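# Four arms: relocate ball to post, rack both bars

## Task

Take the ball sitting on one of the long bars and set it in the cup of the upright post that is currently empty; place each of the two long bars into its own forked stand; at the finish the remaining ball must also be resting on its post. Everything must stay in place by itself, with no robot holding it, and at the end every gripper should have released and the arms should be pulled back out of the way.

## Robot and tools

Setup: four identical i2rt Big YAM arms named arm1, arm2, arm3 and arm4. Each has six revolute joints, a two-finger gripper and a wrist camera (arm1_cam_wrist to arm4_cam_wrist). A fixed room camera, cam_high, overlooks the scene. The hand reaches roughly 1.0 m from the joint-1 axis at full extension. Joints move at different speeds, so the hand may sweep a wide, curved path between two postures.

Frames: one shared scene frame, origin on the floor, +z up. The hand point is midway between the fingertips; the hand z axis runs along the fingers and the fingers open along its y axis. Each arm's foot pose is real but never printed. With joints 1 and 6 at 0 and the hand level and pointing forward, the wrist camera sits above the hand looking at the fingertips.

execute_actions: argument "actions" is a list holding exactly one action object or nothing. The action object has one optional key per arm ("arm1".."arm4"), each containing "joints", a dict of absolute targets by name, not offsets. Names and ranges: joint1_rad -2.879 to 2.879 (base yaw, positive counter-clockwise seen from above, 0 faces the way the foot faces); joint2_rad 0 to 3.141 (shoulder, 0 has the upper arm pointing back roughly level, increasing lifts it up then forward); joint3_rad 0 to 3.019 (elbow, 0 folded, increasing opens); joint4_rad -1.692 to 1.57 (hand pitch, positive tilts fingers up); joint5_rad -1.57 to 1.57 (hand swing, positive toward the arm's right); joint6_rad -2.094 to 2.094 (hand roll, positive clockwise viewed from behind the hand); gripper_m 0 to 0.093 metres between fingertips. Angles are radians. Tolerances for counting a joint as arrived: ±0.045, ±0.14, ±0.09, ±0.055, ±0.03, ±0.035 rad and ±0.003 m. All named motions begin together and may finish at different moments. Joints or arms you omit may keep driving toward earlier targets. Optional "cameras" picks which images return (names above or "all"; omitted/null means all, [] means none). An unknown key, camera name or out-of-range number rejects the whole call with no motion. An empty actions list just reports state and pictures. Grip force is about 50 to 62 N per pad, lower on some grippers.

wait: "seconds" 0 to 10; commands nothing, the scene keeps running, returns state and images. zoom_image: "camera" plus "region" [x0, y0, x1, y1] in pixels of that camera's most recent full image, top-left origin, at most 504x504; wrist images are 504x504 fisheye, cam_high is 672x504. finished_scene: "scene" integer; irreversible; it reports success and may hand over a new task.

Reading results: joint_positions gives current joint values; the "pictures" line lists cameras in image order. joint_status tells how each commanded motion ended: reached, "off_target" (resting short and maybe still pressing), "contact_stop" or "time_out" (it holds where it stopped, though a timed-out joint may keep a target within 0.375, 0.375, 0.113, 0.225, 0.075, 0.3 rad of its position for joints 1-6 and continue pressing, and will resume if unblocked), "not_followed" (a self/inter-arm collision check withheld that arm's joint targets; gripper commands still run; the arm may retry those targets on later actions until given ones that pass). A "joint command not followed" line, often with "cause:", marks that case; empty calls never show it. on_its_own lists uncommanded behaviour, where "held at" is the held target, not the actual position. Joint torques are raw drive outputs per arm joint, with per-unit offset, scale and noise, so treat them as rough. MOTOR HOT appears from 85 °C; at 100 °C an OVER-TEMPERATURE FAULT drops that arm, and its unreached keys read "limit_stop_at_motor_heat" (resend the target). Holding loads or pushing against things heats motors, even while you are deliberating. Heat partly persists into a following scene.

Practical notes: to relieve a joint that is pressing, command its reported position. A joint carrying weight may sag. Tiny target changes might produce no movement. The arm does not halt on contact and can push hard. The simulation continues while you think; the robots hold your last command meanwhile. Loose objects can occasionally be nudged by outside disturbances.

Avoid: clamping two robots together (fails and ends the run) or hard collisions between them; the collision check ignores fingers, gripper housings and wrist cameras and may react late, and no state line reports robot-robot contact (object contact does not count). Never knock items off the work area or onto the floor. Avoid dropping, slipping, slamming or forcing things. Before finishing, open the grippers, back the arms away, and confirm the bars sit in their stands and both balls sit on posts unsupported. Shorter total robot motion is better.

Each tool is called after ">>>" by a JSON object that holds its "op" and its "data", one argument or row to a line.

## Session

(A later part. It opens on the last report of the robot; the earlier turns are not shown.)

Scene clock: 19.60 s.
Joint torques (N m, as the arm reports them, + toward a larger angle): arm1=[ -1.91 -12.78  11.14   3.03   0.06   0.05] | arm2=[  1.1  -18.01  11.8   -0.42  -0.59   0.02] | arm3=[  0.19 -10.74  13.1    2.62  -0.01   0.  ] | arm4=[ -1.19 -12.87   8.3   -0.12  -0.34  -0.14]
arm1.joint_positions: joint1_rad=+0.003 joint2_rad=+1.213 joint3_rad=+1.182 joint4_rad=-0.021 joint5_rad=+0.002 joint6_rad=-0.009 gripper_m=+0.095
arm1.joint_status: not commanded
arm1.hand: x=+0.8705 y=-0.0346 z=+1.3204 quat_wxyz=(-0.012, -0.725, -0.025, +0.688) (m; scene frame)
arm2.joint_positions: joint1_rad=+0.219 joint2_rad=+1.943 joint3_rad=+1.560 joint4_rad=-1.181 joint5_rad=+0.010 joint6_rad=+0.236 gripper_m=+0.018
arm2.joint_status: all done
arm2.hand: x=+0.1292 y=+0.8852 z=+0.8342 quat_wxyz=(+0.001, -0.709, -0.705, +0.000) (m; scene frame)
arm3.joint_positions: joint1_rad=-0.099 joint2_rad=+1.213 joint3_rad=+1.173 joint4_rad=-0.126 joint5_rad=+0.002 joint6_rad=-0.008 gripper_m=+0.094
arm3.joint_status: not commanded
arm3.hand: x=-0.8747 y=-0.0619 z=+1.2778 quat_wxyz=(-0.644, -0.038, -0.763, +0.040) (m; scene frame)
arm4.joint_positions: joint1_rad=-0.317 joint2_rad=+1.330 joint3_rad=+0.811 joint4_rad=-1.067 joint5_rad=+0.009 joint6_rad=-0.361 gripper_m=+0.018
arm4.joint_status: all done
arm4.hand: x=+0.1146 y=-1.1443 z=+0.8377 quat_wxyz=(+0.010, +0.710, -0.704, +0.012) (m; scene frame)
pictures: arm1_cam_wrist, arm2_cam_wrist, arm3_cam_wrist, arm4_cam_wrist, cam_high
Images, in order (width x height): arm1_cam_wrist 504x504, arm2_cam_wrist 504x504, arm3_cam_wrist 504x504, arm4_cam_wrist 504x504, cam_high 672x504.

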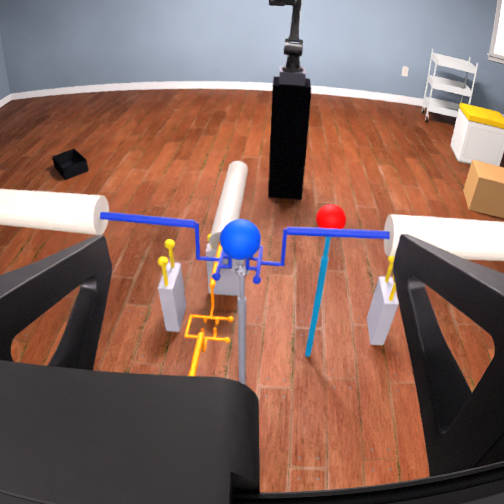

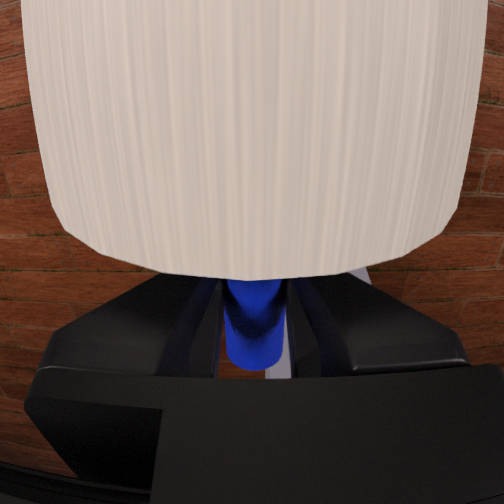

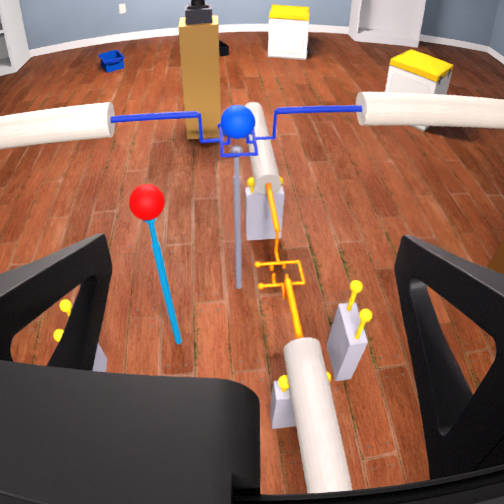

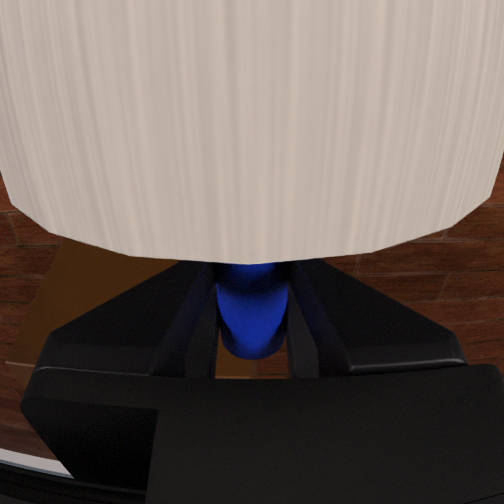

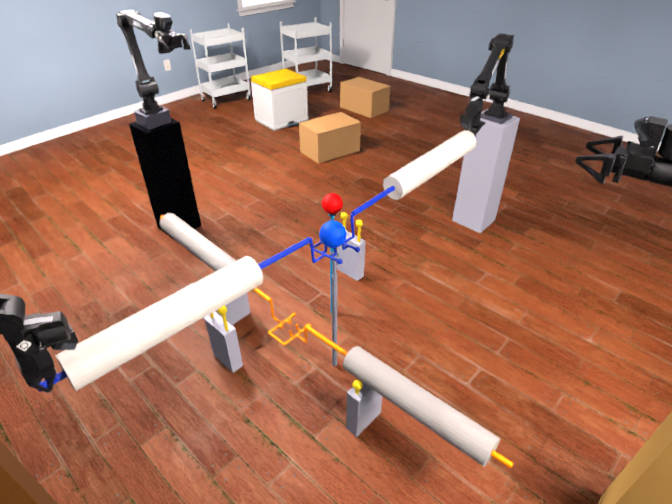

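>>> {"op": "execute_actions", "data": {
  "actions": [
    {"arm4":{"joints":{"joint1_rad":-0.345,"joint2_rad":1.38,"joint3_rad":0.778,"joint4_rad":-0.93}},"arm2":{"joints":{"joint1_rad":0.232,"joint2_rad":1.95,"joint3_rad":1.526,"joint4_rad":-1.1}}}
  ],
  "cameras": ["cam_high","arm1_cam_wrist","arm3_cam_wrist"]
}}

>>> {"op": "zoom_image", "data": {
  "camera": "cam_high",
  "region": [270, 190, 400, 300]
}}

>>> {"op": "zoom_image", "data": {
  "camera": "arm3_cam_wrist",
  "region": [180, 80, 300, 200]
}}

>>> {"op": "zoom_image", "data": {
  "camera": "arm1_cam_wrist",
  "region": [170, 190, 310, 330]
}}

Scene clock: 21.03 s.
Joint torques (N m, as the arm reports them, + toward a larger angle): arm1=[ -2.18 -12.83  11.16   3.07   0.07   0.05] | arm2=[  2.15 -18.17   9.88   0.28  -0.57   0.01] | arm3=[  0.6  -10.84  12.89   3.04  -0.18  -0.04] | arm4=[ -1.56 -13.75   6.96   0.42  -0.33  -0.08]
arm1.joint_positions: joint1_rad=+0.003 joint2_rad=+1.213 joint3_rad=+1.182 joint4_rad=-0.021 joint5_rad=+0.002 joint6_rad=-0.009 gripper_m=+0.095
arm1.joint_status: not commanded
arm1.hand: x=+0.8705 y=-0.0346 z=+1.3204 quat_wxyz=(-0.012, -0.725, -0.025, +0.688) (m; scene frame)
arm2.joint_positions: joint1_rad=+0.219 joint2_rad=+1.989 joint3_rad=+1.510 joint4_rad=-1.098 joint5_rad=+0.010 joint6_rad=+0.235 gripper_m=+0.018
arm2.joint_status: all done
arm2.hand: x=+0.1286 y=+0.8893 z=+0.7911 quat_wxyz=(+0.007, -0.709, -0.705, -0.004) (m; scene frame)
arm3.joint_positions: joint1_rad=-0.099 joint2_rad=+1.213 joint3_rad=+1.173 joint4_rad=-0.126 joint5_rad=+0.002 joint6_rad=-0.008 gripper_m=+0.094
arm3.joint_status: not commanded
arm3.hand: x=-0.8747 y=-0.0619 z=+1.2778 quat_wxyz=(-0.644, -0.038, -0.763, +0.040) (m; scene frame)
arm4.joint_positions: joint1_rad=-0.322 joint2_rad=+1.411 joint3_rad=+0.764 joint4_rad=-0.931 joint5_rad=+0.009 joint6_rad=-0.366 gripper_m=+0.018
arm4.joint_status: all done
arm4.hand: x=+0.1183 y=-1.1396 z=+0.7975 quat_wxyz=(+0.006, +0.710, -0.704, +0.011) (m; scene frame)
pictures: arm1_cam_wrist, arm3_cam_wrist, cam_high
Images, in order (width x height): arm1_cam_wrist 504x504, arm3_cam_wrist 504x504, cam_high 672x504.

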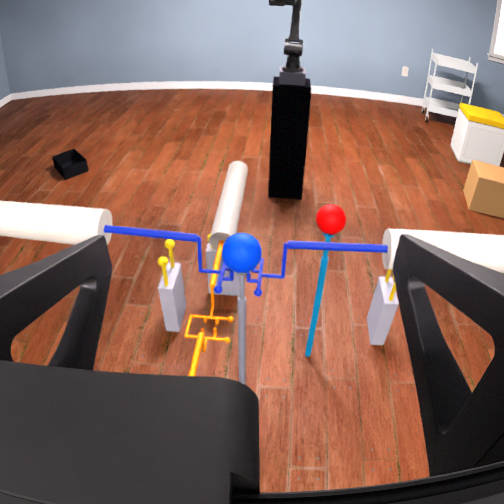

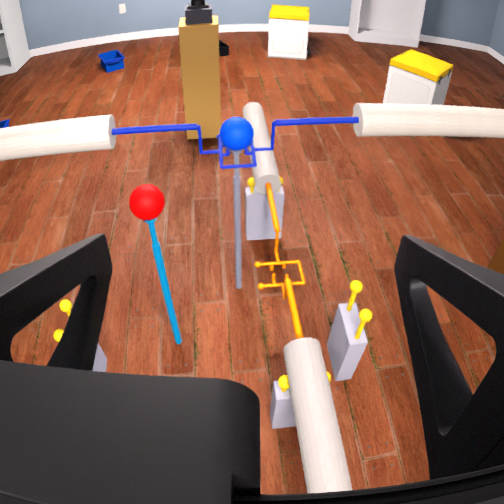

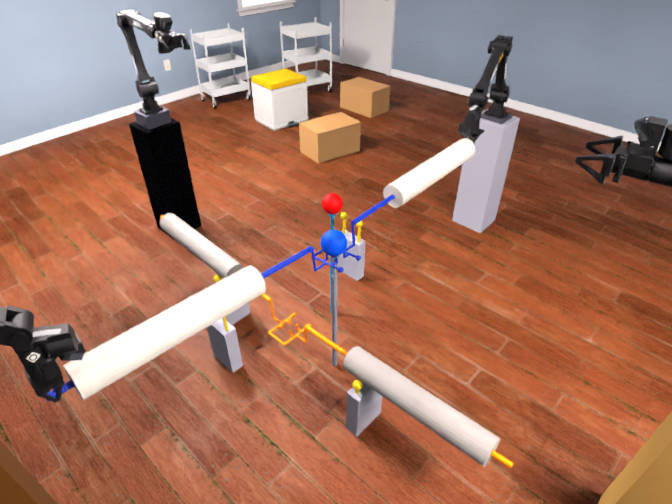

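Region (270, 190, 400, 300) of cam_high's 672x504 image, scaled by 3.877, with more detail than that image has; it fills the top 426 rows of this view, and the rest is white.

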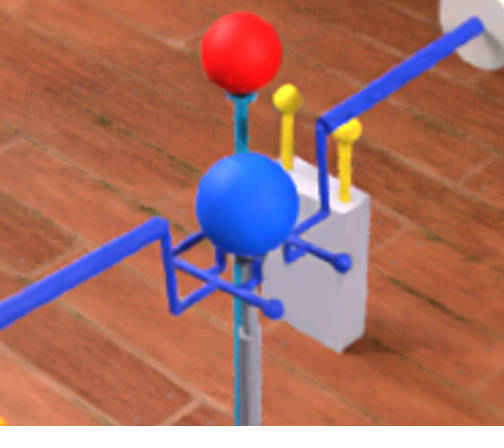

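Region (180, 80, 300, 200) of arm3_cam_wrist's 504x504 image, scaled by 4.200, with more detail than that image has.

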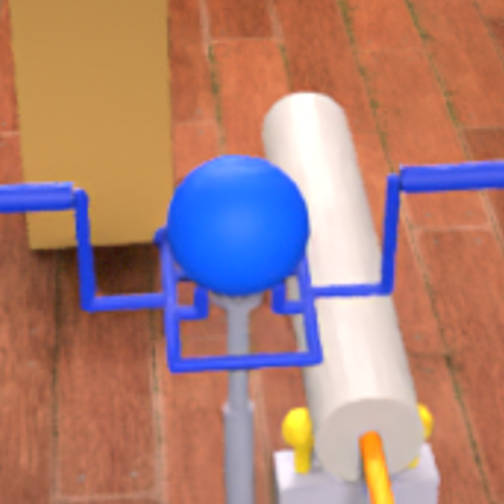

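Region (170, 190, 310, 330) of arm1_cam_wrist's 504x504 image, scaled by 3.600, with more detail than that image has.

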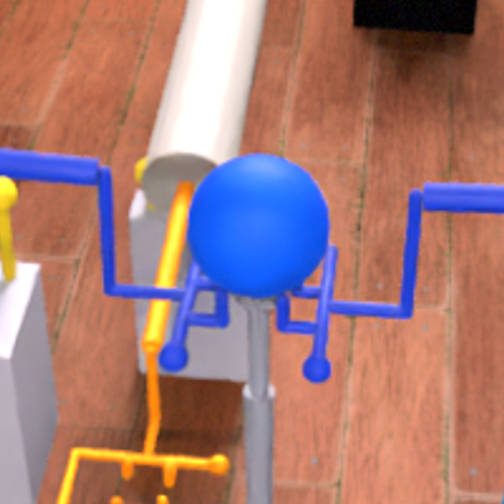

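>>> {"op": "execute_actions", "data": {
  "actions": [
    {"arm4":{"joints":{"joint2_rad":1.495,"joint3_rad":0.714,"joint4_rad":-0.75}},"arm2":{"joints":{"joint2_rad":2.015,"joint3_rad":1.48,"joint4_rad":-0.985}}}
  ],
  "cameras": ["arm3_cam_wrist","cam_high"]
}}

>>> {"op": "execute_actions", "data": {
  "actions": [
    {"arm4":{"joints":{"joint1_rad":-0.148,"joint2_rad":1.448,"joint3_rad":0.668,"joint4_rad":-0.747,"joint6_rad":-0.17}},"arm2":{"joints":{"joint1_rad":0.118,"joint2_rad":1.975,"joint3_rad":1.438,"joint4_rad":-0.968,"joint6_rad":0.12}}}
  ],
  "cameras": ["arm3_cam_wrist"]
}}

>>> {"op": "execute_actions", "data": {
  "actions": [
    {"arm4":{"joints":{"joint1_rad":0.072,"joint2_rad":1.432,"joint3_rad":0.65,"joint4_rad":-0.745,"joint6_rad":0.05}},"arm2":{"joints":{"joint1_rad":-0.008,"joint2_rad":1.965,"joint3_rad":1.424,"joint4_rad":-0.964,"joint6_rad":-0.005}}}
  ],
  "cameras": ["cam_high","arm1_cam_wrist","arm3_cam_wrist"]
}}

Scene clock: 22.83 s.
Joint torques (N m, as the arm reports them, + toward a larger angle): arm1=[ -2.11 -12.92  11.18   3.07   0.04   0.05] | arm2=[  2.13 -17.92   9.16   0.56  -0.54   0.02] | arm3=[  1.13 -10.86  13.05   3.14  -0.07  -0.03] | arm4=[ -1.69 -13.94   5.72   0.83  -0.34  -0.07]
arm1.joint_positions: joint1_rad=+0.003 joint2_rad=+1.213 joint3_rad=+1.182 joint4_rad=-0.021 joint5_rad=+0.002 joint6_rad=-0.009 gripper_m=+0.095
arm1.joint_status: not commanded
arm1.hand: x=+0.8705 y=-0.0346 z=+1.3204 quat_wxyz=(-0.012, -0.725, -0.025, +0.688) (m; scene frame)
arm2.joint_positions: joint1_rad=+0.219 joint2_rad=+2.046 joint3_rad=+1.467 joint4_rad=-0.988 joint5_rad=+0.010 joint6_rad=+0.235 gripper_m=+0.018
arm2.joint_status: all done
arm2.hand: x=+0.1292 y=+0.8888 z=+0.7455 quat_wxyz=(+0.002, -0.709, -0.705, -0.001) (m; scene frame)
arm3.joint_positions: joint1_rad=-0.099 joint2_rad=+1.213 joint3_rad=+1.173 joint4_rad=-0.126 joint5_rad=+0.002 joint6_rad=-0.008 gripper_m=+0.094
arm3.joint_status: not commanded
arm3.hand: x=-0.8747 y=-0.0619 z=+1.2778 quat_wxyz=(-0.644, -0.038, -0.763, +0.040) (m; scene frame)
arm4.joint_positions: joint1_rad=-0.323 joint2_rad=+1.523 joint3_rad=+0.705 joint4_rad=-0.755 joint5_rad=+0.009 joint6_rad=-0.367 gripper_m=+0.018
arm4.joint_status: all done
arm4.hand: x=+0.1188 y=-1.1398 z=+0.7459 quat_wxyz=(+0.004, +0.710, -0.705, +0.010) (m; scene frame)
pictures: arm3_cam_wrist, cam_high
Images, in order (width x height): arm3_cam_wrist 504x504, cam_high 672x504.

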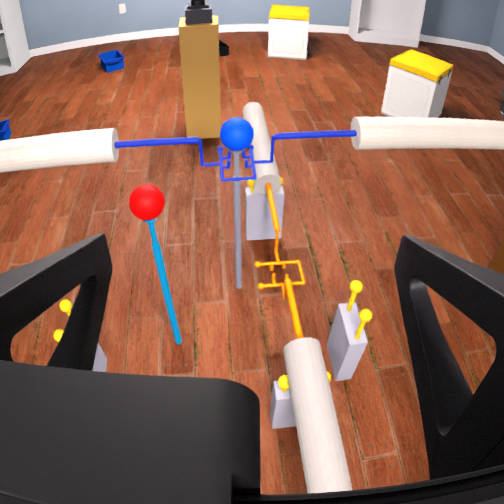

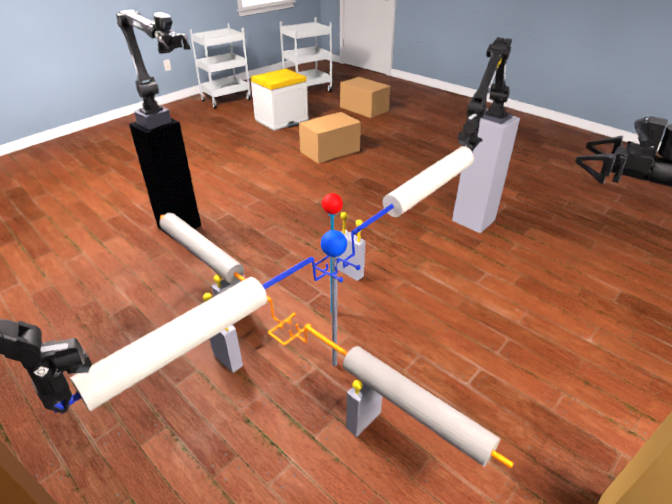

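Scene clock: 23.93 s.
Joint torques (N m, as the arm reports them, + toward a larger angle): arm1=[ -2.05 -12.76  11.17   2.99   0.04   0.04] | arm2=[  1.53 -19.78   9.05   0.13  -0.48   0.05] | arm3=[  0.85 -11.11  12.9    2.91  -0.06   0.04] | arm4=[  0.4  -13.35   6.08   0.37  -0.16   0.27]
arm1.joint_positions: joint1_rad=+0.003 joint2_rad=+1.213 joint3_rad=+1.182 joint4_rad=-0.021 joint5_rad=+0.002 joint6_rad=-0.009 gripper_m=+0.095
arm1.joint_status: not commanded
arm1.hand: x=+0.8705 y=-0.0346 z=+1.3204 quat_wxyz=(-0.012, -0.725, -0.025, +0.688) (m; scene frame)
arm2.joint_positions: joint1_rad=+0.110 joint2_rad=+2.031 joint3_rad=+1.424 joint4_rad=-0.960 joint5_rad=+0.009 joint6_rad=+0.117 gripper_m=+0.018
arm2.joint_status: all done
arm2.hand: x=+0.0661 y=+0.8886 z=+0.7395 quat_wxyz=(+0.003, -0.706, -0.708, -0.002) (m; scene frame)
arm3.joint_positions: joint1_rad=-0.099 joint2_rad=+1.213 joint3_rad=+1.173 joint4_rad=-0.126 joint5_rad=+0.002 joint6_rad=-0.008 gripper_m=+0.094
arm3.joint_status: not commanded
arm3.hand: x=-0.8747 y=-0.0619 z=+1.2778 quat_wxyz=(-0.644, -0.038, -0.763, +0.040) (m; scene frame)
arm4.joint_positions: joint1_rad=-0.150 joint2_rad=+1.476 joint3_rad=+0.654 joint4_rad=-0.745 joint5_rad=+0.005 joint6_rad=-0.198 gripper_m=+0.018
arm4.joint_status: all done
arm4.hand: x=+0.0597 y=-1.1411 z=+0.7468 quat_wxyz=(+0.001, +0.711, -0.703, +0.006) (m; scene frame)
pictures: arm3_cam_wrist
Images, in order (width x height): arm3_cam_wrist 504x504.

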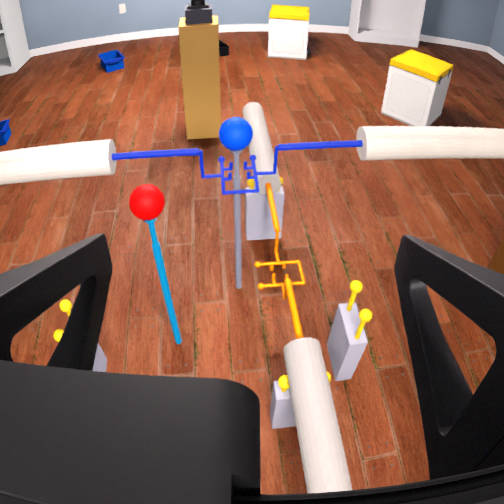

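Scene clock: 25.07 s.
Joint torques (N m, as the arm reports them, + toward a larger angle): arm1=[ -1.91 -12.8   11.08   3.06   0.05   0.04] | arm2=[  0.91 -19.8    8.81   0.24  -0.38   0.06] | arm3=[  0.73 -10.89  12.88   2.85  -0.09  -0.02] | arm4=[  0.65 -13.31   5.8    0.35  -0.04   0.31]
arm1.joint_positions: joint1_rad=+0.003 joint2_rad=+1.213 joint3_rad=+1.182 joint4_rad=-0.021 joint5_rad=+0.002 joint6_rad=-0.009 gripper_m=+0.095
arm1.joint_status: not commanded
arm1.hand: x=+0.8705 y=-0.0346 z=+1.3204 quat_wxyz=(-0.012, -0.725, -0.025, +0.688) (m; scene frame)
arm2.joint_positions: joint1_rad=-0.013 joint2_rad=+2.023 joint3_rad=+1.413 joint4_rad=-0.960 joint5_rad=+0.007 joint6_rad=-0.007 gripper_m=+0.018
arm2.joint_status: all done
arm2.hand: x=-0.0031 y=+0.8885 z=+0.7403 quat_wxyz=(+0.003, -0.706, -0.709, -0.003) (m; scene frame)
arm3.joint_positions: joint1_rad=-0.099 joint2_rad=+1.213 joint3_rad=+1.173 joint4_rad=-0.126 joint5_rad=+0.002 joint6_rad=-0.008 gripper_m=+0.094
arm3.joint_status: not commanded
arm3.hand: x=-0.8747 y=-0.0619 z=+1.2778 quat_wxyz=(-0.644, -0.038, -0.763, +0.040) (m; scene frame)
arm4.joint_positions: joint1_rad=+0.069 joint2_rad=+1.464 joint3_rad=+0.639 joint4_rad=-0.745 joint5_rad=+0.002 joint6_rad=+0.020 gripper_m=+0.018
arm4.joint_status: all done
arm4.hand: x=-0.0092 y=-1.1420 z=+0.7461 quat_wxyz=(+0.004, +0.712, -0.703, +0.006) (m; scene frame)
pictures: arm1_cam_wrist, arm3_cam_wrist, cam_high
Images, in order (width x height): arm1_cam_wrist 504x504, arm3_cam_wrist 504x504, cam_high 672x504.

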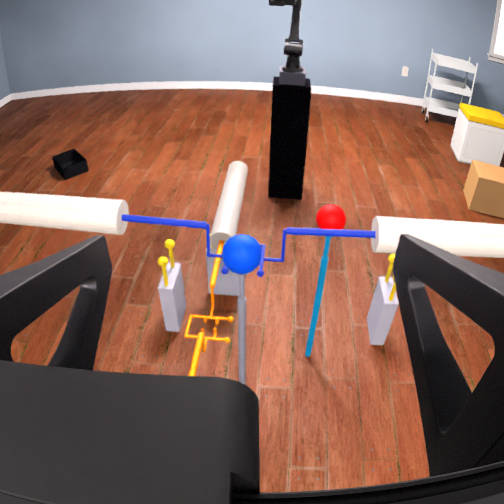

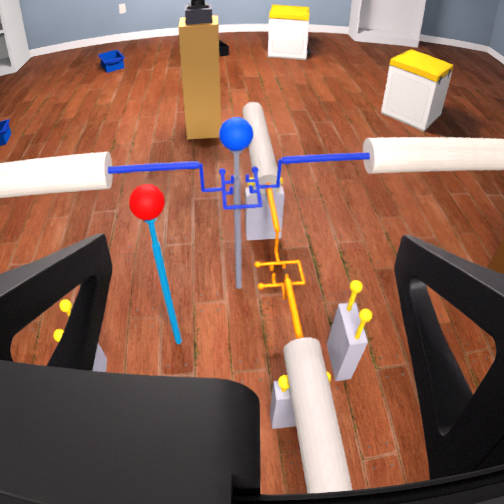

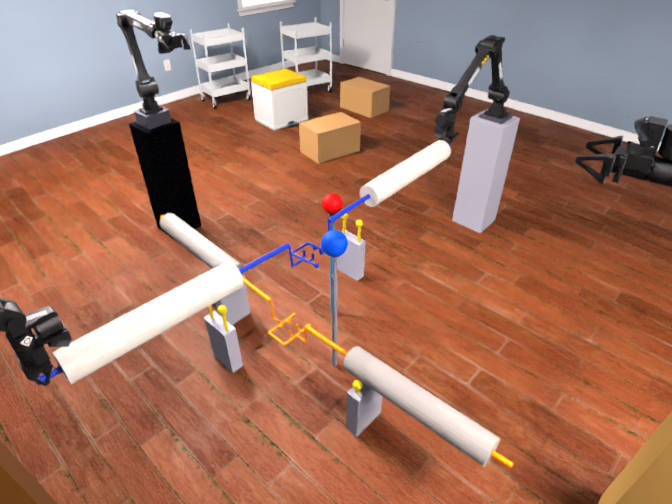

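>>> {"op": "execute_actions", "data": {
  "actions": [
    {"arm4":{"joints":{"joint2_rad":1.205,"joint3_rad":0.865,"joint4_rad":-1.185}},"arm2":{"joints":{"joint2_rad":1.835,"joint3_rad":1.6,"joint4_rad":-1.275}}}
  ],
  "cameras": ["cam_high"]
}}

>>> {"op": "execute_actions", "data": {
  "actions": [
    {"arm4":{"joints":{"joint1_rad":0.435,"joint2_rad":1.285,"joint3_rad":0.935,"joint4_rad":-1.175,"joint6_rad":0.415}},"arm2":{"joints":{"joint1_rad":-0.22,"joint2_rad":1.865,"joint3_rad":1.645,"joint4_rad":-1.285,"joint6_rad":-0.215}}}
  ],
  "cameras": []
}}

>>> {"op": "execute_actions", "data": {
  "actions": [
    {"arm4":{"joints":{"joint1_rad":0.756,"joint2_rad":1.5,"joint3_rad":1.16,"joint4_rad":-1.19,"joint6_rad":0.74}},"arm2":{"joints":{"joint1_rad":-0.444,"joint2_rad":1.97,"joint3_rad":1.825,"joint4_rad":-1.36,"joint6_rad":-0.44}}}
  ],
  "cameras": ["cam_high"]
}}

>>> {"op": "execute_actions", "data": {
  "actions": [
    {"arm4":{"joints":{"joint1_rad":0.684,"joint2_rad":1.862,"joint3_rad":1.09,"joint4_rad":-0.77,"joint6_rad":0.65}},"arm2":{"joints":{"joint1_rad":-0.492,"joint2_rad":2.055,"joint3_rad":1.42,"joint4_rad":-0.89,"joint6_rad":-0.485}}}
  ],
  "cameras": []
}}

>>> {"op": "execute_actions", "data": {
  "actions": [
    {"arm4":{"joints":{"joint1_rad":0.616,"joint2_rad":2.245,"joint3_rad":1.232,"joint4_rad":-0.5,"joint6_rad":0.585}},"arm2":{"joints":{"joint1_rad":-0.542,"joint2_rad":2.275,"joint3_rad":1.272,"joint4_rad":-0.505,"joint6_rad":-0.537}}}
  ],
  "cameras": ["cam_high"]
}}

Scene clock: 27.00 s.
Joint torques (N m, as the arm reports them, + toward a larger angle): arm1=[ -1.78 -12.72  11.18   3.06   0.07   0.04] | arm2=[  1.08 -16.14  13.19  -0.29  -0.39   0.03] | arm3=[  1.24 -10.11  12.78   2.87  -0.11  -0.02] | arm4=[  0.85 -10.19  10.53  -0.58  -0.04   0.33]
arm1.joint_positions: joint1_rad=+0.003 joint2_rad=+1.213 joint3_rad=+1.182 joint4_rad=-0.021 joint5_rad=+0.002 joint6_rad=-0.009 gripper_m=+0.095
arm1.joint_status: not commanded
arm1.hand: x=+0.8705 y=-0.0346 z=+1.3204 quat_wxyz=(-0.012, -0.725, -0.025, +0.688) (m; scene frame)
arm2.joint_positions: joint1_rad=-0.013 joint2_rad=+1.855 joint3_rad=+1.550 joint4_rad=-1.253 joint5_rad=+0.007 joint6_rad=-0.007 gripper_m=+0.018
arm2.joint_status: all done
arm2.hand: x=-0.0041 y=+0.8882 z=+0.8776 quat_wxyz=(-0.001, -0.706, -0.709, +0.000) (m; scene frame)
arm3.joint_positions: joint1_rad=-0.099 joint2_rad=+1.213 joint3_rad=+1.173 joint4_rad=-0.126 joint5_rad=+0.002 joint6_rad=-0.008 gripper_m=+0.094
arm3.joint_status: not commanded
arm3.hand: x=-0.8747 y=-0.0619 z=+1.2778 quat_wxyz=(-0.644, -0.038, -0.763, +0.040) (m; scene frame)
arm4.joint_positions: joint1_rad=+0.069 joint2_rad=+1.218 joint3_rad=+0.810 joint4_rad=-1.164 joint5_rad=+0.002 joint6_rad=+0.020 gripper_m=+0.018
arm4.joint_status: all done
arm4.hand: x=-0.0092 y=-1.1437 z=+0.8702 quat_wxyz=(+0.005, +0.711, -0.703, +0.007) (m; scene frame)
pictures: cam_high
Images, in order (width x height): cam_high 672x504.

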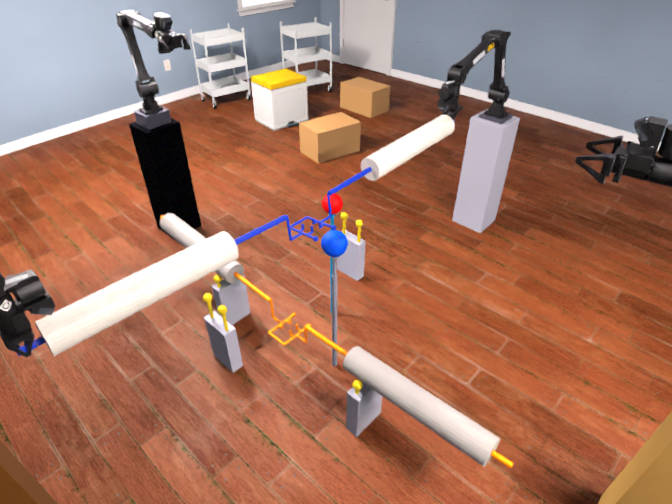

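Scene clock: 29.33 s.
Joint torques (N m, as the arm reports them, + toward a larger angle): arm1=[ -1.81 -12.83  11.13   3.03   0.05   0.03] | arm2=[  0.65 -17.27  13.37   0.28  -0.2    0.05] | arm3=[  1.48 -10.72  13.17   2.97  -0.14  -0.04] | arm4=[  0.85 -12.03   9.96   0.39   0.1    0.41]
arm1.joint_positions: joint1_rad=+0.003 joint2_rad=+1.213 joint3_rad=+1.182 joint4_rad=-0.021 joint5_rad=+0.002 joint6_rad=-0.009 gripper_m=+0.095
arm1.joint_status: not commanded
arm1.hand: x=+0.8705 y=-0.0346 z=+1.3204 quat_wxyz=(-0.012, -0.725, -0.025, +0.688) (m; scene frame)
arm2.joint_positions: joint1_rad=-0.222 joint2_rad=+1.892 joint3_rad=+1.593 joint4_rad=-1.279 joint5_rad=+0.003 joint6_rad=-0.219 gripper_m=+0.018
arm2.joint_status: all done
arm2.hand: x=-0.1214 y=+0.8925 z=+0.8726 quat_wxyz=(+0.004, -0.705, -0.709, -0.008) (m; scene frame)
arm3.joint_positions: joint1_rad=-0.099 joint2_rad=+1.213 joint3_rad=+1.173 joint4_rad=-0.126 joint5_rad=+0.002 joint6_rad=-0.008 gripper_m=+0.094
arm3.joint_status: not commanded
arm3.hand: x=-0.8747 y=-0.0619 z=+1.2778 quat_wxyz=(-0.644, -0.038, -0.763, +0.040) (m; scene frame)
arm4.joint_positions: joint1_rad=+0.429 joint2_rad=+1.301 joint3_rad=+0.890 joint4_rad=-1.175 joint5_rad=-0.001 joint6_rad=+0.379 gripper_m=+0.018
arm4.joint_status: joint6_rad time_out (moved +0.359 of +0.395); the others done
arm4.on_its_own: joint6_rad reads +0.379 and still pushes toward +0.415 since a time_out
arm4.hand: x=-0.1269 y=-1.1411 z=+0.8733 quat_wxyz=(+0.008, +0.712, -0.702, +0.012) (m; scene frame)
pictures: none
No camera images: the call's "cameras" was empty. Leave "cameras" out to get every camera's image.

not run: a stop came earlier in this reply.

not run: a stop came earlier in this reply.

not run: a stop came earlier in this reply.

>>> {"op": "execute_actions", "data": {
  "actions": [
    {"arm4":{"joints":{"joint1_rad":0.756,"joint2_rad":1.5,"joint3_rad":1.16,"joint4_rad":-1.19,"joint6_rad":0.72}},"arm2":{"joints":{"joint1_rad":-0.444,"joint2_rad":1.97,"joint3_rad":1.825,"joint4_rad":-1.36,"joint6_rad":-0.44}}}
  ],
  "cameras": ["cam_high"]
}}

>>> {"op": "execute_actions", "data": {
  "actions": [
    {"arm4":{"joints":{"joint1_rad":0.684,"joint2_rad":1.862,"joint3_rad":1.09,"joint4_rad":-0.77,"joint6_rad":0.64}},"arm2":{"joints":{"joint1_rad":-0.492,"joint2_rad":2.055,"joint3_rad":1.42,"joint4_rad":-0.89,"joint6_rad":-0.485}}}
  ],
  "cameras": []
}}

>>> {"op": "execute_actions", "data": {
  "actions": [
    {"arm4":{"joints":{"joint1_rad":0.616,"joint2_rad":2.245,"joint3_rad":1.232,"joint4_rad":-0.5,"joint6_rad":0.575}},"arm2":{"joints":{"joint1_rad":-0.542,"joint2_rad":2.275,"joint3_rad":1.272,"joint4_rad":-0.505,"joint6_rad":-0.537}}}
  ],
  "cameras": ["cam_high"]
}}

Scene clock: 31.17 s.
Joint torques (N m, as the arm reports them, + toward a larger angle): arm1=[ -1.96 -12.79  11.15   3.01   0.05   0.04] | arm2=[  1.38 -19.53  13.8    0.3   -0.15   0.07] | arm3=[  1.18 -10.39  13.07   3.    -0.16   0.01] | arm4=[  0.79 -17.26   9.63   0.7    0.46   0.21]
arm1.joint_positions: joint1_rad=+0.003 joint2_rad=+1.213 joint3_rad=+1.182 joint4_rad=-0.021 joint5_rad=+0.002 joint6_rad=-0.009 gripper_m=+0.095
arm1.joint_status: not commanded
arm1.hand: x=+0.8705 y=-0.0346 z=+1.3204 quat_wxyz=(-0.012, -0.725, -0.025, +0.688) (m; scene frame)
arm2.joint_positions: joint1_rad=-0.455 joint2_rad=+2.014 joint3_rad=+1.770 joint4_rad=-1.361 joint5_rad=+0.001 joint6_rad=-0.449 gripper_m=+0.018
arm2.joint_status: all done
arm2.hand: x=-0.2627 y=+0.9004 z=+0.8672 quat_wxyz=(+0.007, -0.705, -0.709, -0.022) (m; scene frame)
arm3.joint_positions: joint1_rad=-0.099 joint2_rad=+1.213 joint3_rad=+1.173 joint4_rad=-0.126 joint5_rad=+0.002 joint6_rad=-0.008 gripper_m=+0.094
arm3.joint_status: not commanded
arm3.hand: x=-0.8747 y=-0.0619 z=+1.2778 quat_wxyz=(-0.644, -0.038, -0.763, +0.040) (m; scene frame)
arm4.joint_positions: joint1_rad=+0.753 joint2_rad=+1.530 joint3_rad=+1.118 joint4_rad=-1.197 joint5_rad=-0.009 joint6_rad=+0.700 gripper_m=+0.018
arm4.joint_status: all done
arm4.hand: x=-0.2735 y=-1.1361 z=+0.8713 quat_wxyz=(+0.011, +0.713, -0.701, +0.023) (m; scene frame)
pictures: cam_high
Images, in order (width x height): cam_high 672x504.

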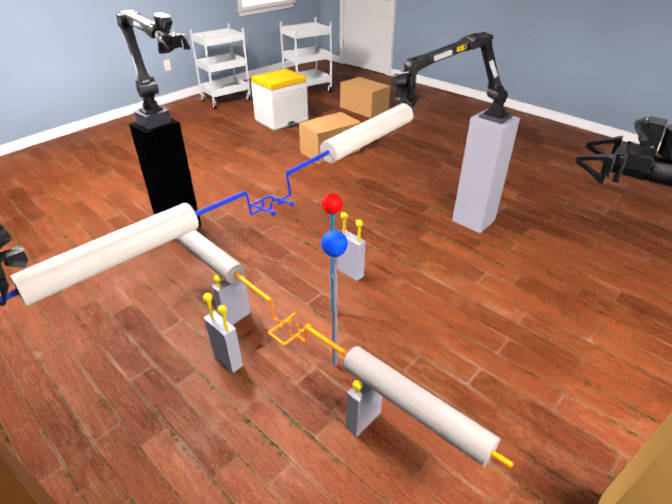

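Scene clock: 32.33 s.
Joint torques (N m, as the arm reports them, + toward a larger angle): arm1=[ -2.02 -12.71  11.18   2.99   0.06   0.04] | arm2=[ -0.32 -18.94   8.51   0.66   0.15  -0.03] | arm3=[  1.74 -10.27  12.94   2.9   -0.05  -0.07] | arm4=[ -0.08 -22.31   6.12   0.39   0.05   0.03]
arm1.joint_positions: joint1_rad=+0.003 joint2_rad=+1.213 joint3_rad=+1.182 joint4_rad=-0.021 joint5_rad=+0.002 joint6_rad=-0.009 gripper_m=+0.095
arm1.joint_status: not commanded
arm1.hand: x=+0.8705 y=-0.0346 z=+1.3204 quat_wxyz=(-0.012, -0.725, -0.025, +0.688) (m; scene frame)
arm2.joint_positions: joint1_rad=-0.486 joint2_rad=+2.103 joint3_rad=+1.407 joint4_rad=-0.901 joint5_rad=-0.005 joint6_rad=-0.480 gripper_m=+0.018
arm2.joint_status: all done
arm2.hand: x=-0.2549 y=+0.9538 z=+0.6935 quat_wxyz=(+0.003, -0.705, -0.709, -0.020) (m; scene frame)
arm3.joint_positions: joint1_rad=-0.099 joint2_rad=+1.213 joint3_rad=+1.173 joint4_rad=-0.126 joint5_rad=+0.002 joint6_rad=-0.008 gripper_m=+0.094
arm3.joint_status: not commanded
arm3.hand: x=-0.8747 y=-0.0619 z=+1.2778 quat_wxyz=(-0.644, -0.038, -0.763, +0.040) (m; scene frame)
arm4.joint_positions: joint1_rad=+0.682 joint2_rad=+1.904 joint3_rad=+1.075 joint4_rad=-0.770 joint5_rad=+0.001 joint6_rad=+0.636 gripper_m=+0.018
arm4.joint_status: all done
arm4.hand: x=-0.2769 y=-1.0824 z=+0.6960 quat_wxyz=(+0.006, +0.710, -0.703, +0.019) (m; scene frame)
pictures: none
No camera images: the call's "cameras" was empty. Leave "cameras" out to get every camera's image.

Scene clock: 33.53 s.
Joint torques (N m, as the arm reports them, + toward a larger angle): arm1=[ -2.09 -12.78  11.14   3.06   0.05   0.04] | arm2=[ -0.16 -19.03   5.8    0.4    0.13  -0.05] | arm3=[  0.87 -10.4   13.03   2.98  -0.1    0.02] | arm4=[  0.49 -25.4    4.72   0.34  -0.08   0.08]
arm1.joint_positions: joint1_rad=+0.003 joint2_rad=+1.213 joint3_rad=+1.182 joint4_rad=-0.021 joint5_rad=+0.002 joint6_rad=-0.009 gripper_m=+0.095
arm1.joint_status: not commanded
arm1.hand: x=+0.8705 y=-0.0346 z=+1.3204 quat_wxyz=(-0.012, -0.725, -0.025, +0.688) (m; scene frame)
arm2.joint_positions: joint1_rad=-0.537 joint2_rad=+2.325 joint3_rad=+1.261 joint4_rad=-0.511 joint5_rad=-0.004 joint6_rad=-0.533 gripper_m=+0.018
arm2.joint_status: all done
arm2.hand: x=-0.2569 y=+1.0070 z=+0.5431 quat_wxyz=(+0.000, -0.705, -0.710, -0.009) (m; scene frame)
arm3.joint_positions: joint1_rad=-0.099 joint2_rad=+1.213 joint3_rad=+1.173 joint4_rad=-0.126 joint5_rad=+0.002 joint6_rad=-0.008 gripper_m=+0.094
arm3.joint_status: not commanded
arm3.hand: x=-0.8747 y=-0.0619 z=+1.2778 quat_wxyz=(-0.644, -0.038, -0.763, +0.040) (m; scene frame)
arm4.joint_positions: joint1_rad=+0.616 joint2_rad=+2.283 joint3_rad=+1.216 joint4_rad=-0.495 joint5_rad=+0.005 joint6_rad=+0.566 gripper_m=+0.018
arm4.joint_status: all done
arm4.hand: x=-0.2765 y=-1.0279 z=+0.5488 quat_wxyz=(+0.001, +0.712, -0.702, +0.002) (m; scene frame)
pictures: cam_high
Images, in order (width x height): cam_high 672x504.

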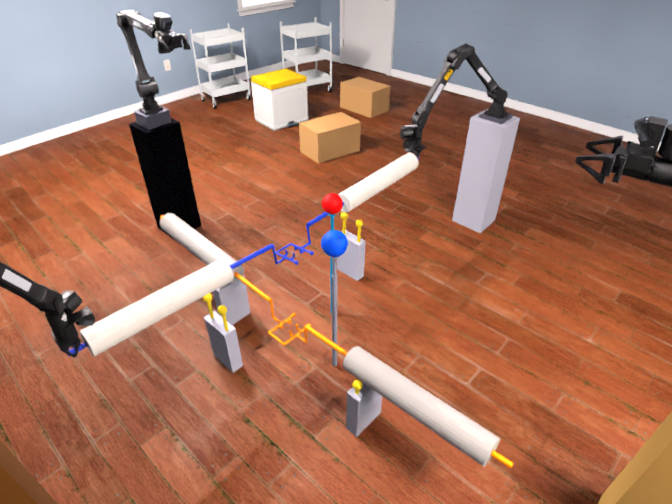

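>>> {"op": "execute_actions", "data": {
  "actions": [
    {"arm4":{"joints":{"joint2_rad":2.49,"joint3_rad":1.323,"joint4_rad":-0.345}},"arm2":{"joints":{"joint2_rad":2.507,"joint3_rad":1.37,"joint4_rad":-0.375}}}
  ],
  "cameras": []
}}

>>> {"op": "execute_actions", "data": {
  "actions": [
    {"arm4":{"joints":{"gripper_m":0.09}},"arm2":{"joints":{"gripper_m":0.09}}}
  ],
  "cameras": []
}}

>>> {"op": "execute_actions", "data": {
  "actions": [
    {"arm4":{"joints":{"joint2_rad":2.2,"joint3_rad":1.2,"joint4_rad":-0.57}},"arm2":{"joints":{"joint2_rad":2.22,"joint3_rad":1.25,"joint4_rad":-0.6}}}
  ],
  "cameras": ["cam_high","arm1_cam_wrist"]
}}

Scene clock: 34.83 s.
Joint torques (N m, as the arm reports them, + toward a larger angle): arm1=[ -2.01 -12.74  11.18   3.02   0.04   0.04] | arm2=[  0.85 -18.76   5.29   0.37  -0.14  -0.03] | arm3=[  1.02 -10.61  12.9    2.81  -0.16  -0.02] | arm4=[  0.26 -25.32   3.21   0.25  -0.12   0.09]
arm1.joint_positions: joint1_rad=+0.003 joint2_rad=+1.213 joint3_rad=+1.182 joint4_rad=-0.021 joint5_rad=+0.002 joint6_rad=-0.009 gripper_m=+0.095
arm1.joint_status: not commanded
arm1.hand: x=+0.8705 y=-0.0346 z=+1.3204 quat_wxyz=(-0.012, -0.725, -0.025, +0.688) (m; scene frame)
arm2.joint_positions: joint1_rad=-0.540 joint2_rad=+2.543 joint3_rad=+1.353 joint4_rad=-0.377 joint5_rad=+0.001 joint6_rad=-0.536 gripper_m=+0.018
arm2.joint_status: all done
arm2.hand: x=-0.2592 y=+1.0087 z=+0.4501 quat_wxyz=(+0.001, -0.705, -0.709, -0.004) (m; scene frame)
arm3.joint_positions: joint1_rad=-0.099 joint2_rad=+1.213 joint3_rad=+1.173 joint4_rad=-0.126 joint5_rad=+0.002 joint6_rad=-0.008 gripper_m=+0.094
arm3.joint_status: not commanded
arm3.hand: x=-0.8747 y=-0.0619 z=+1.2778 quat_wxyz=(-0.644, -0.038, -0.763, +0.040) (m; scene frame)
arm4.joint_positions: joint1_rad=+0.618 joint2_rad=+2.521 joint3_rad=+1.314 joint4_rad=-0.338 joint5_rad=+0.006 joint6_rad=+0.566 gripper_m=+0.018
arm4.joint_status: all done
arm4.hand: x=-0.2795 y=-1.0259 z=+0.4491 quat_wxyz=(-0.001, +0.712, -0.702, -0.007) (m; scene frame)
pictures: none
No camera images: the call's "cameras" was empty. Leave "cameras" out to get every camera's image.

Scene clock: 35.57 s.
Joint torques (N m, as the arm reports them, + toward a larger angle): arm1=[ -1.92 -12.76  11.16   3.03   0.05   0.04] | arm2=[  0.7  -18.51   5.41   0.35  -0.14  -0.03] | arm3=[  0.58 -10.59  13.16   2.94  -0.04   0.02] | arm4=[  0.47 -24.08   3.45   0.27  -0.04   0.1 ]
arm1.joint_positions: joint1_rad=+0.003 joint2_rad=+1.213 joint3_rad=+1.182 joint4_rad=-0.021 joint5_rad=+0.002 joint6_rad=-0.009 gripper_m=+0.095
arm1.joint_status: not commanded
arm1.hand: x=+0.8705 y=-0.0346 z=+1.3204 quat_wxyz=(-0.012, -0.725, -0.025, +0.688) (m; scene frame)
arm2.joint_positions: joint1_rad=-0.540 joint2_rad=+2.539 joint3_rad=+1.353 joint4_rad=-0.377 joint5_rad=+0.001 joint6_rad=-0.536 gripper_m=+0.090
arm2.joint_status: all done
arm2.hand: x=-0.2600 y=+1.0073 z=+0.4518 quat_wxyz=(+0.001, -0.705, -0.709, -0.003) (m; scene frame)
arm3.joint_positions: joint1_rad=-0.099 joint2_rad=+1.213 joint3_rad=+1.173 joint4_rad=-0.126 joint5_rad=+0.002 joint6_rad=-0.008 gripper_m=+0.094
arm3.joint_status: not commanded
arm3.hand: x=-0.8747 y=-0.0619 z=+1.2778 quat_wxyz=(-0.644, -0.038, -0.763, +0.040) (m; scene frame)
arm4.joint_positions: joint1_rad=+0.618 joint2_rad=+2.506 joint3_rad=+1.314 joint4_rad=-0.339 joint5_rad=+0.004 joint6_rad=+0.566 gripper_m=+0.090
arm4.joint_status: all done
arm4.hand: x=-0.2833 y=-1.0207 z=+0.4563 quat_wxyz=(-0.001, +0.712, -0.702, -0.014) (m; scene frame)
pictures: none
No camera images: the call's "cameras" was empty. Leave "cameras" out to get every camera's image.

Scene clock: 36.87 s.
Joint torques (N m, as the arm reports them, + toward a larger angle): arm1=[ -1.95 -12.72  11.16   3.05   0.05   0.05] | arm2=[  0.27 -14.26   6.58  -0.07  -0.17   0.01] | arm3=[  1.61 -10.61  12.75   3.01  -0.09   0.04] | arm4=[  0.3  -19.99   4.58   0.18  -0.1    0.07]
arm1.joint_positions: joint1_rad=+0.003 joint2_rad=+1.213 joint3_rad=+1.182 joint4_rad=-0.021 joint5_rad=+0.002 joint6_rad=-0.009 gripper_m=+0.095
arm1.joint_status: not commanded
arm1.hand: x=+0.8705 y=-0.0346 z=+1.3204 quat_wxyz=(-0.012, -0.725, -0.025, +0.688) (m; scene frame)
arm2.joint_positions: joint1_rad=-0.540 joint2_rad=+2.211 joint3_rad=+1.239 joint4_rad=-0.584 joint5_rad=+0.001 joint6_rad=-0.536 gripper_m=+0.090
arm2.joint_status: all done
arm2.hand: x=-0.2630 y=+1.0022 z=+0.5950 quat_wxyz=(+0.000, -0.705, -0.709, +0.001) (m; scene frame)
arm3.joint_positions: joint1_rad=-0.099 joint2_rad=+1.213 joint3_rad=+1.173 joint4_rad=-0.126 joint5_rad=+0.002 joint6_rad=-0.008 gripper_m=+0.094
arm3.joint_status: not commanded
arm3.hand: x=-0.8747 y=-0.0619 z=+1.2778 quat_wxyz=(-0.644, -0.038, -0.763, +0.040) (m; scene frame)
arm4.joint_positions: joint1_rad=+0.618 joint2_rad=+2.191 joint3_rad=+1.192 joint4_rad=-0.563 joint5_rad=+0.004 joint6_rad=+0.566 gripper_m=+0.090
arm4.joint_status: all done
arm4.hand: x=-0.2770 y=-1.0286 z=+0.5888 quat_wxyz=(+0.002, +0.712, -0.702, +0.001) (m; scene frame)
pictures: arm1_cam_wrist, cam_high
Images, in order (width x height): arm1_cam_wrist 504x504, cam_high 672x504.

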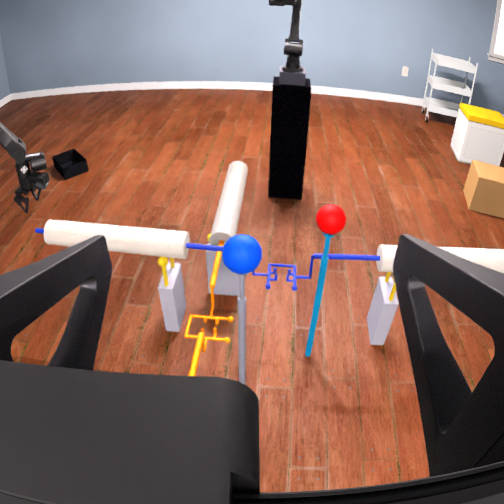

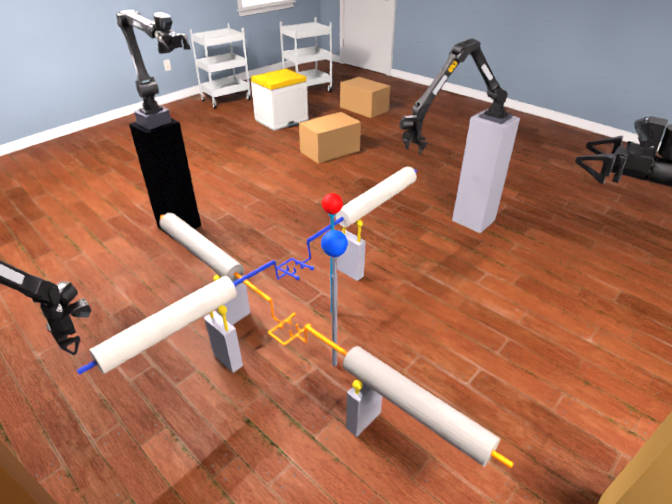

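>>> {"op": "finished_scene", "data": {
  "scene": 2
}}

The scene is finished: the task was done.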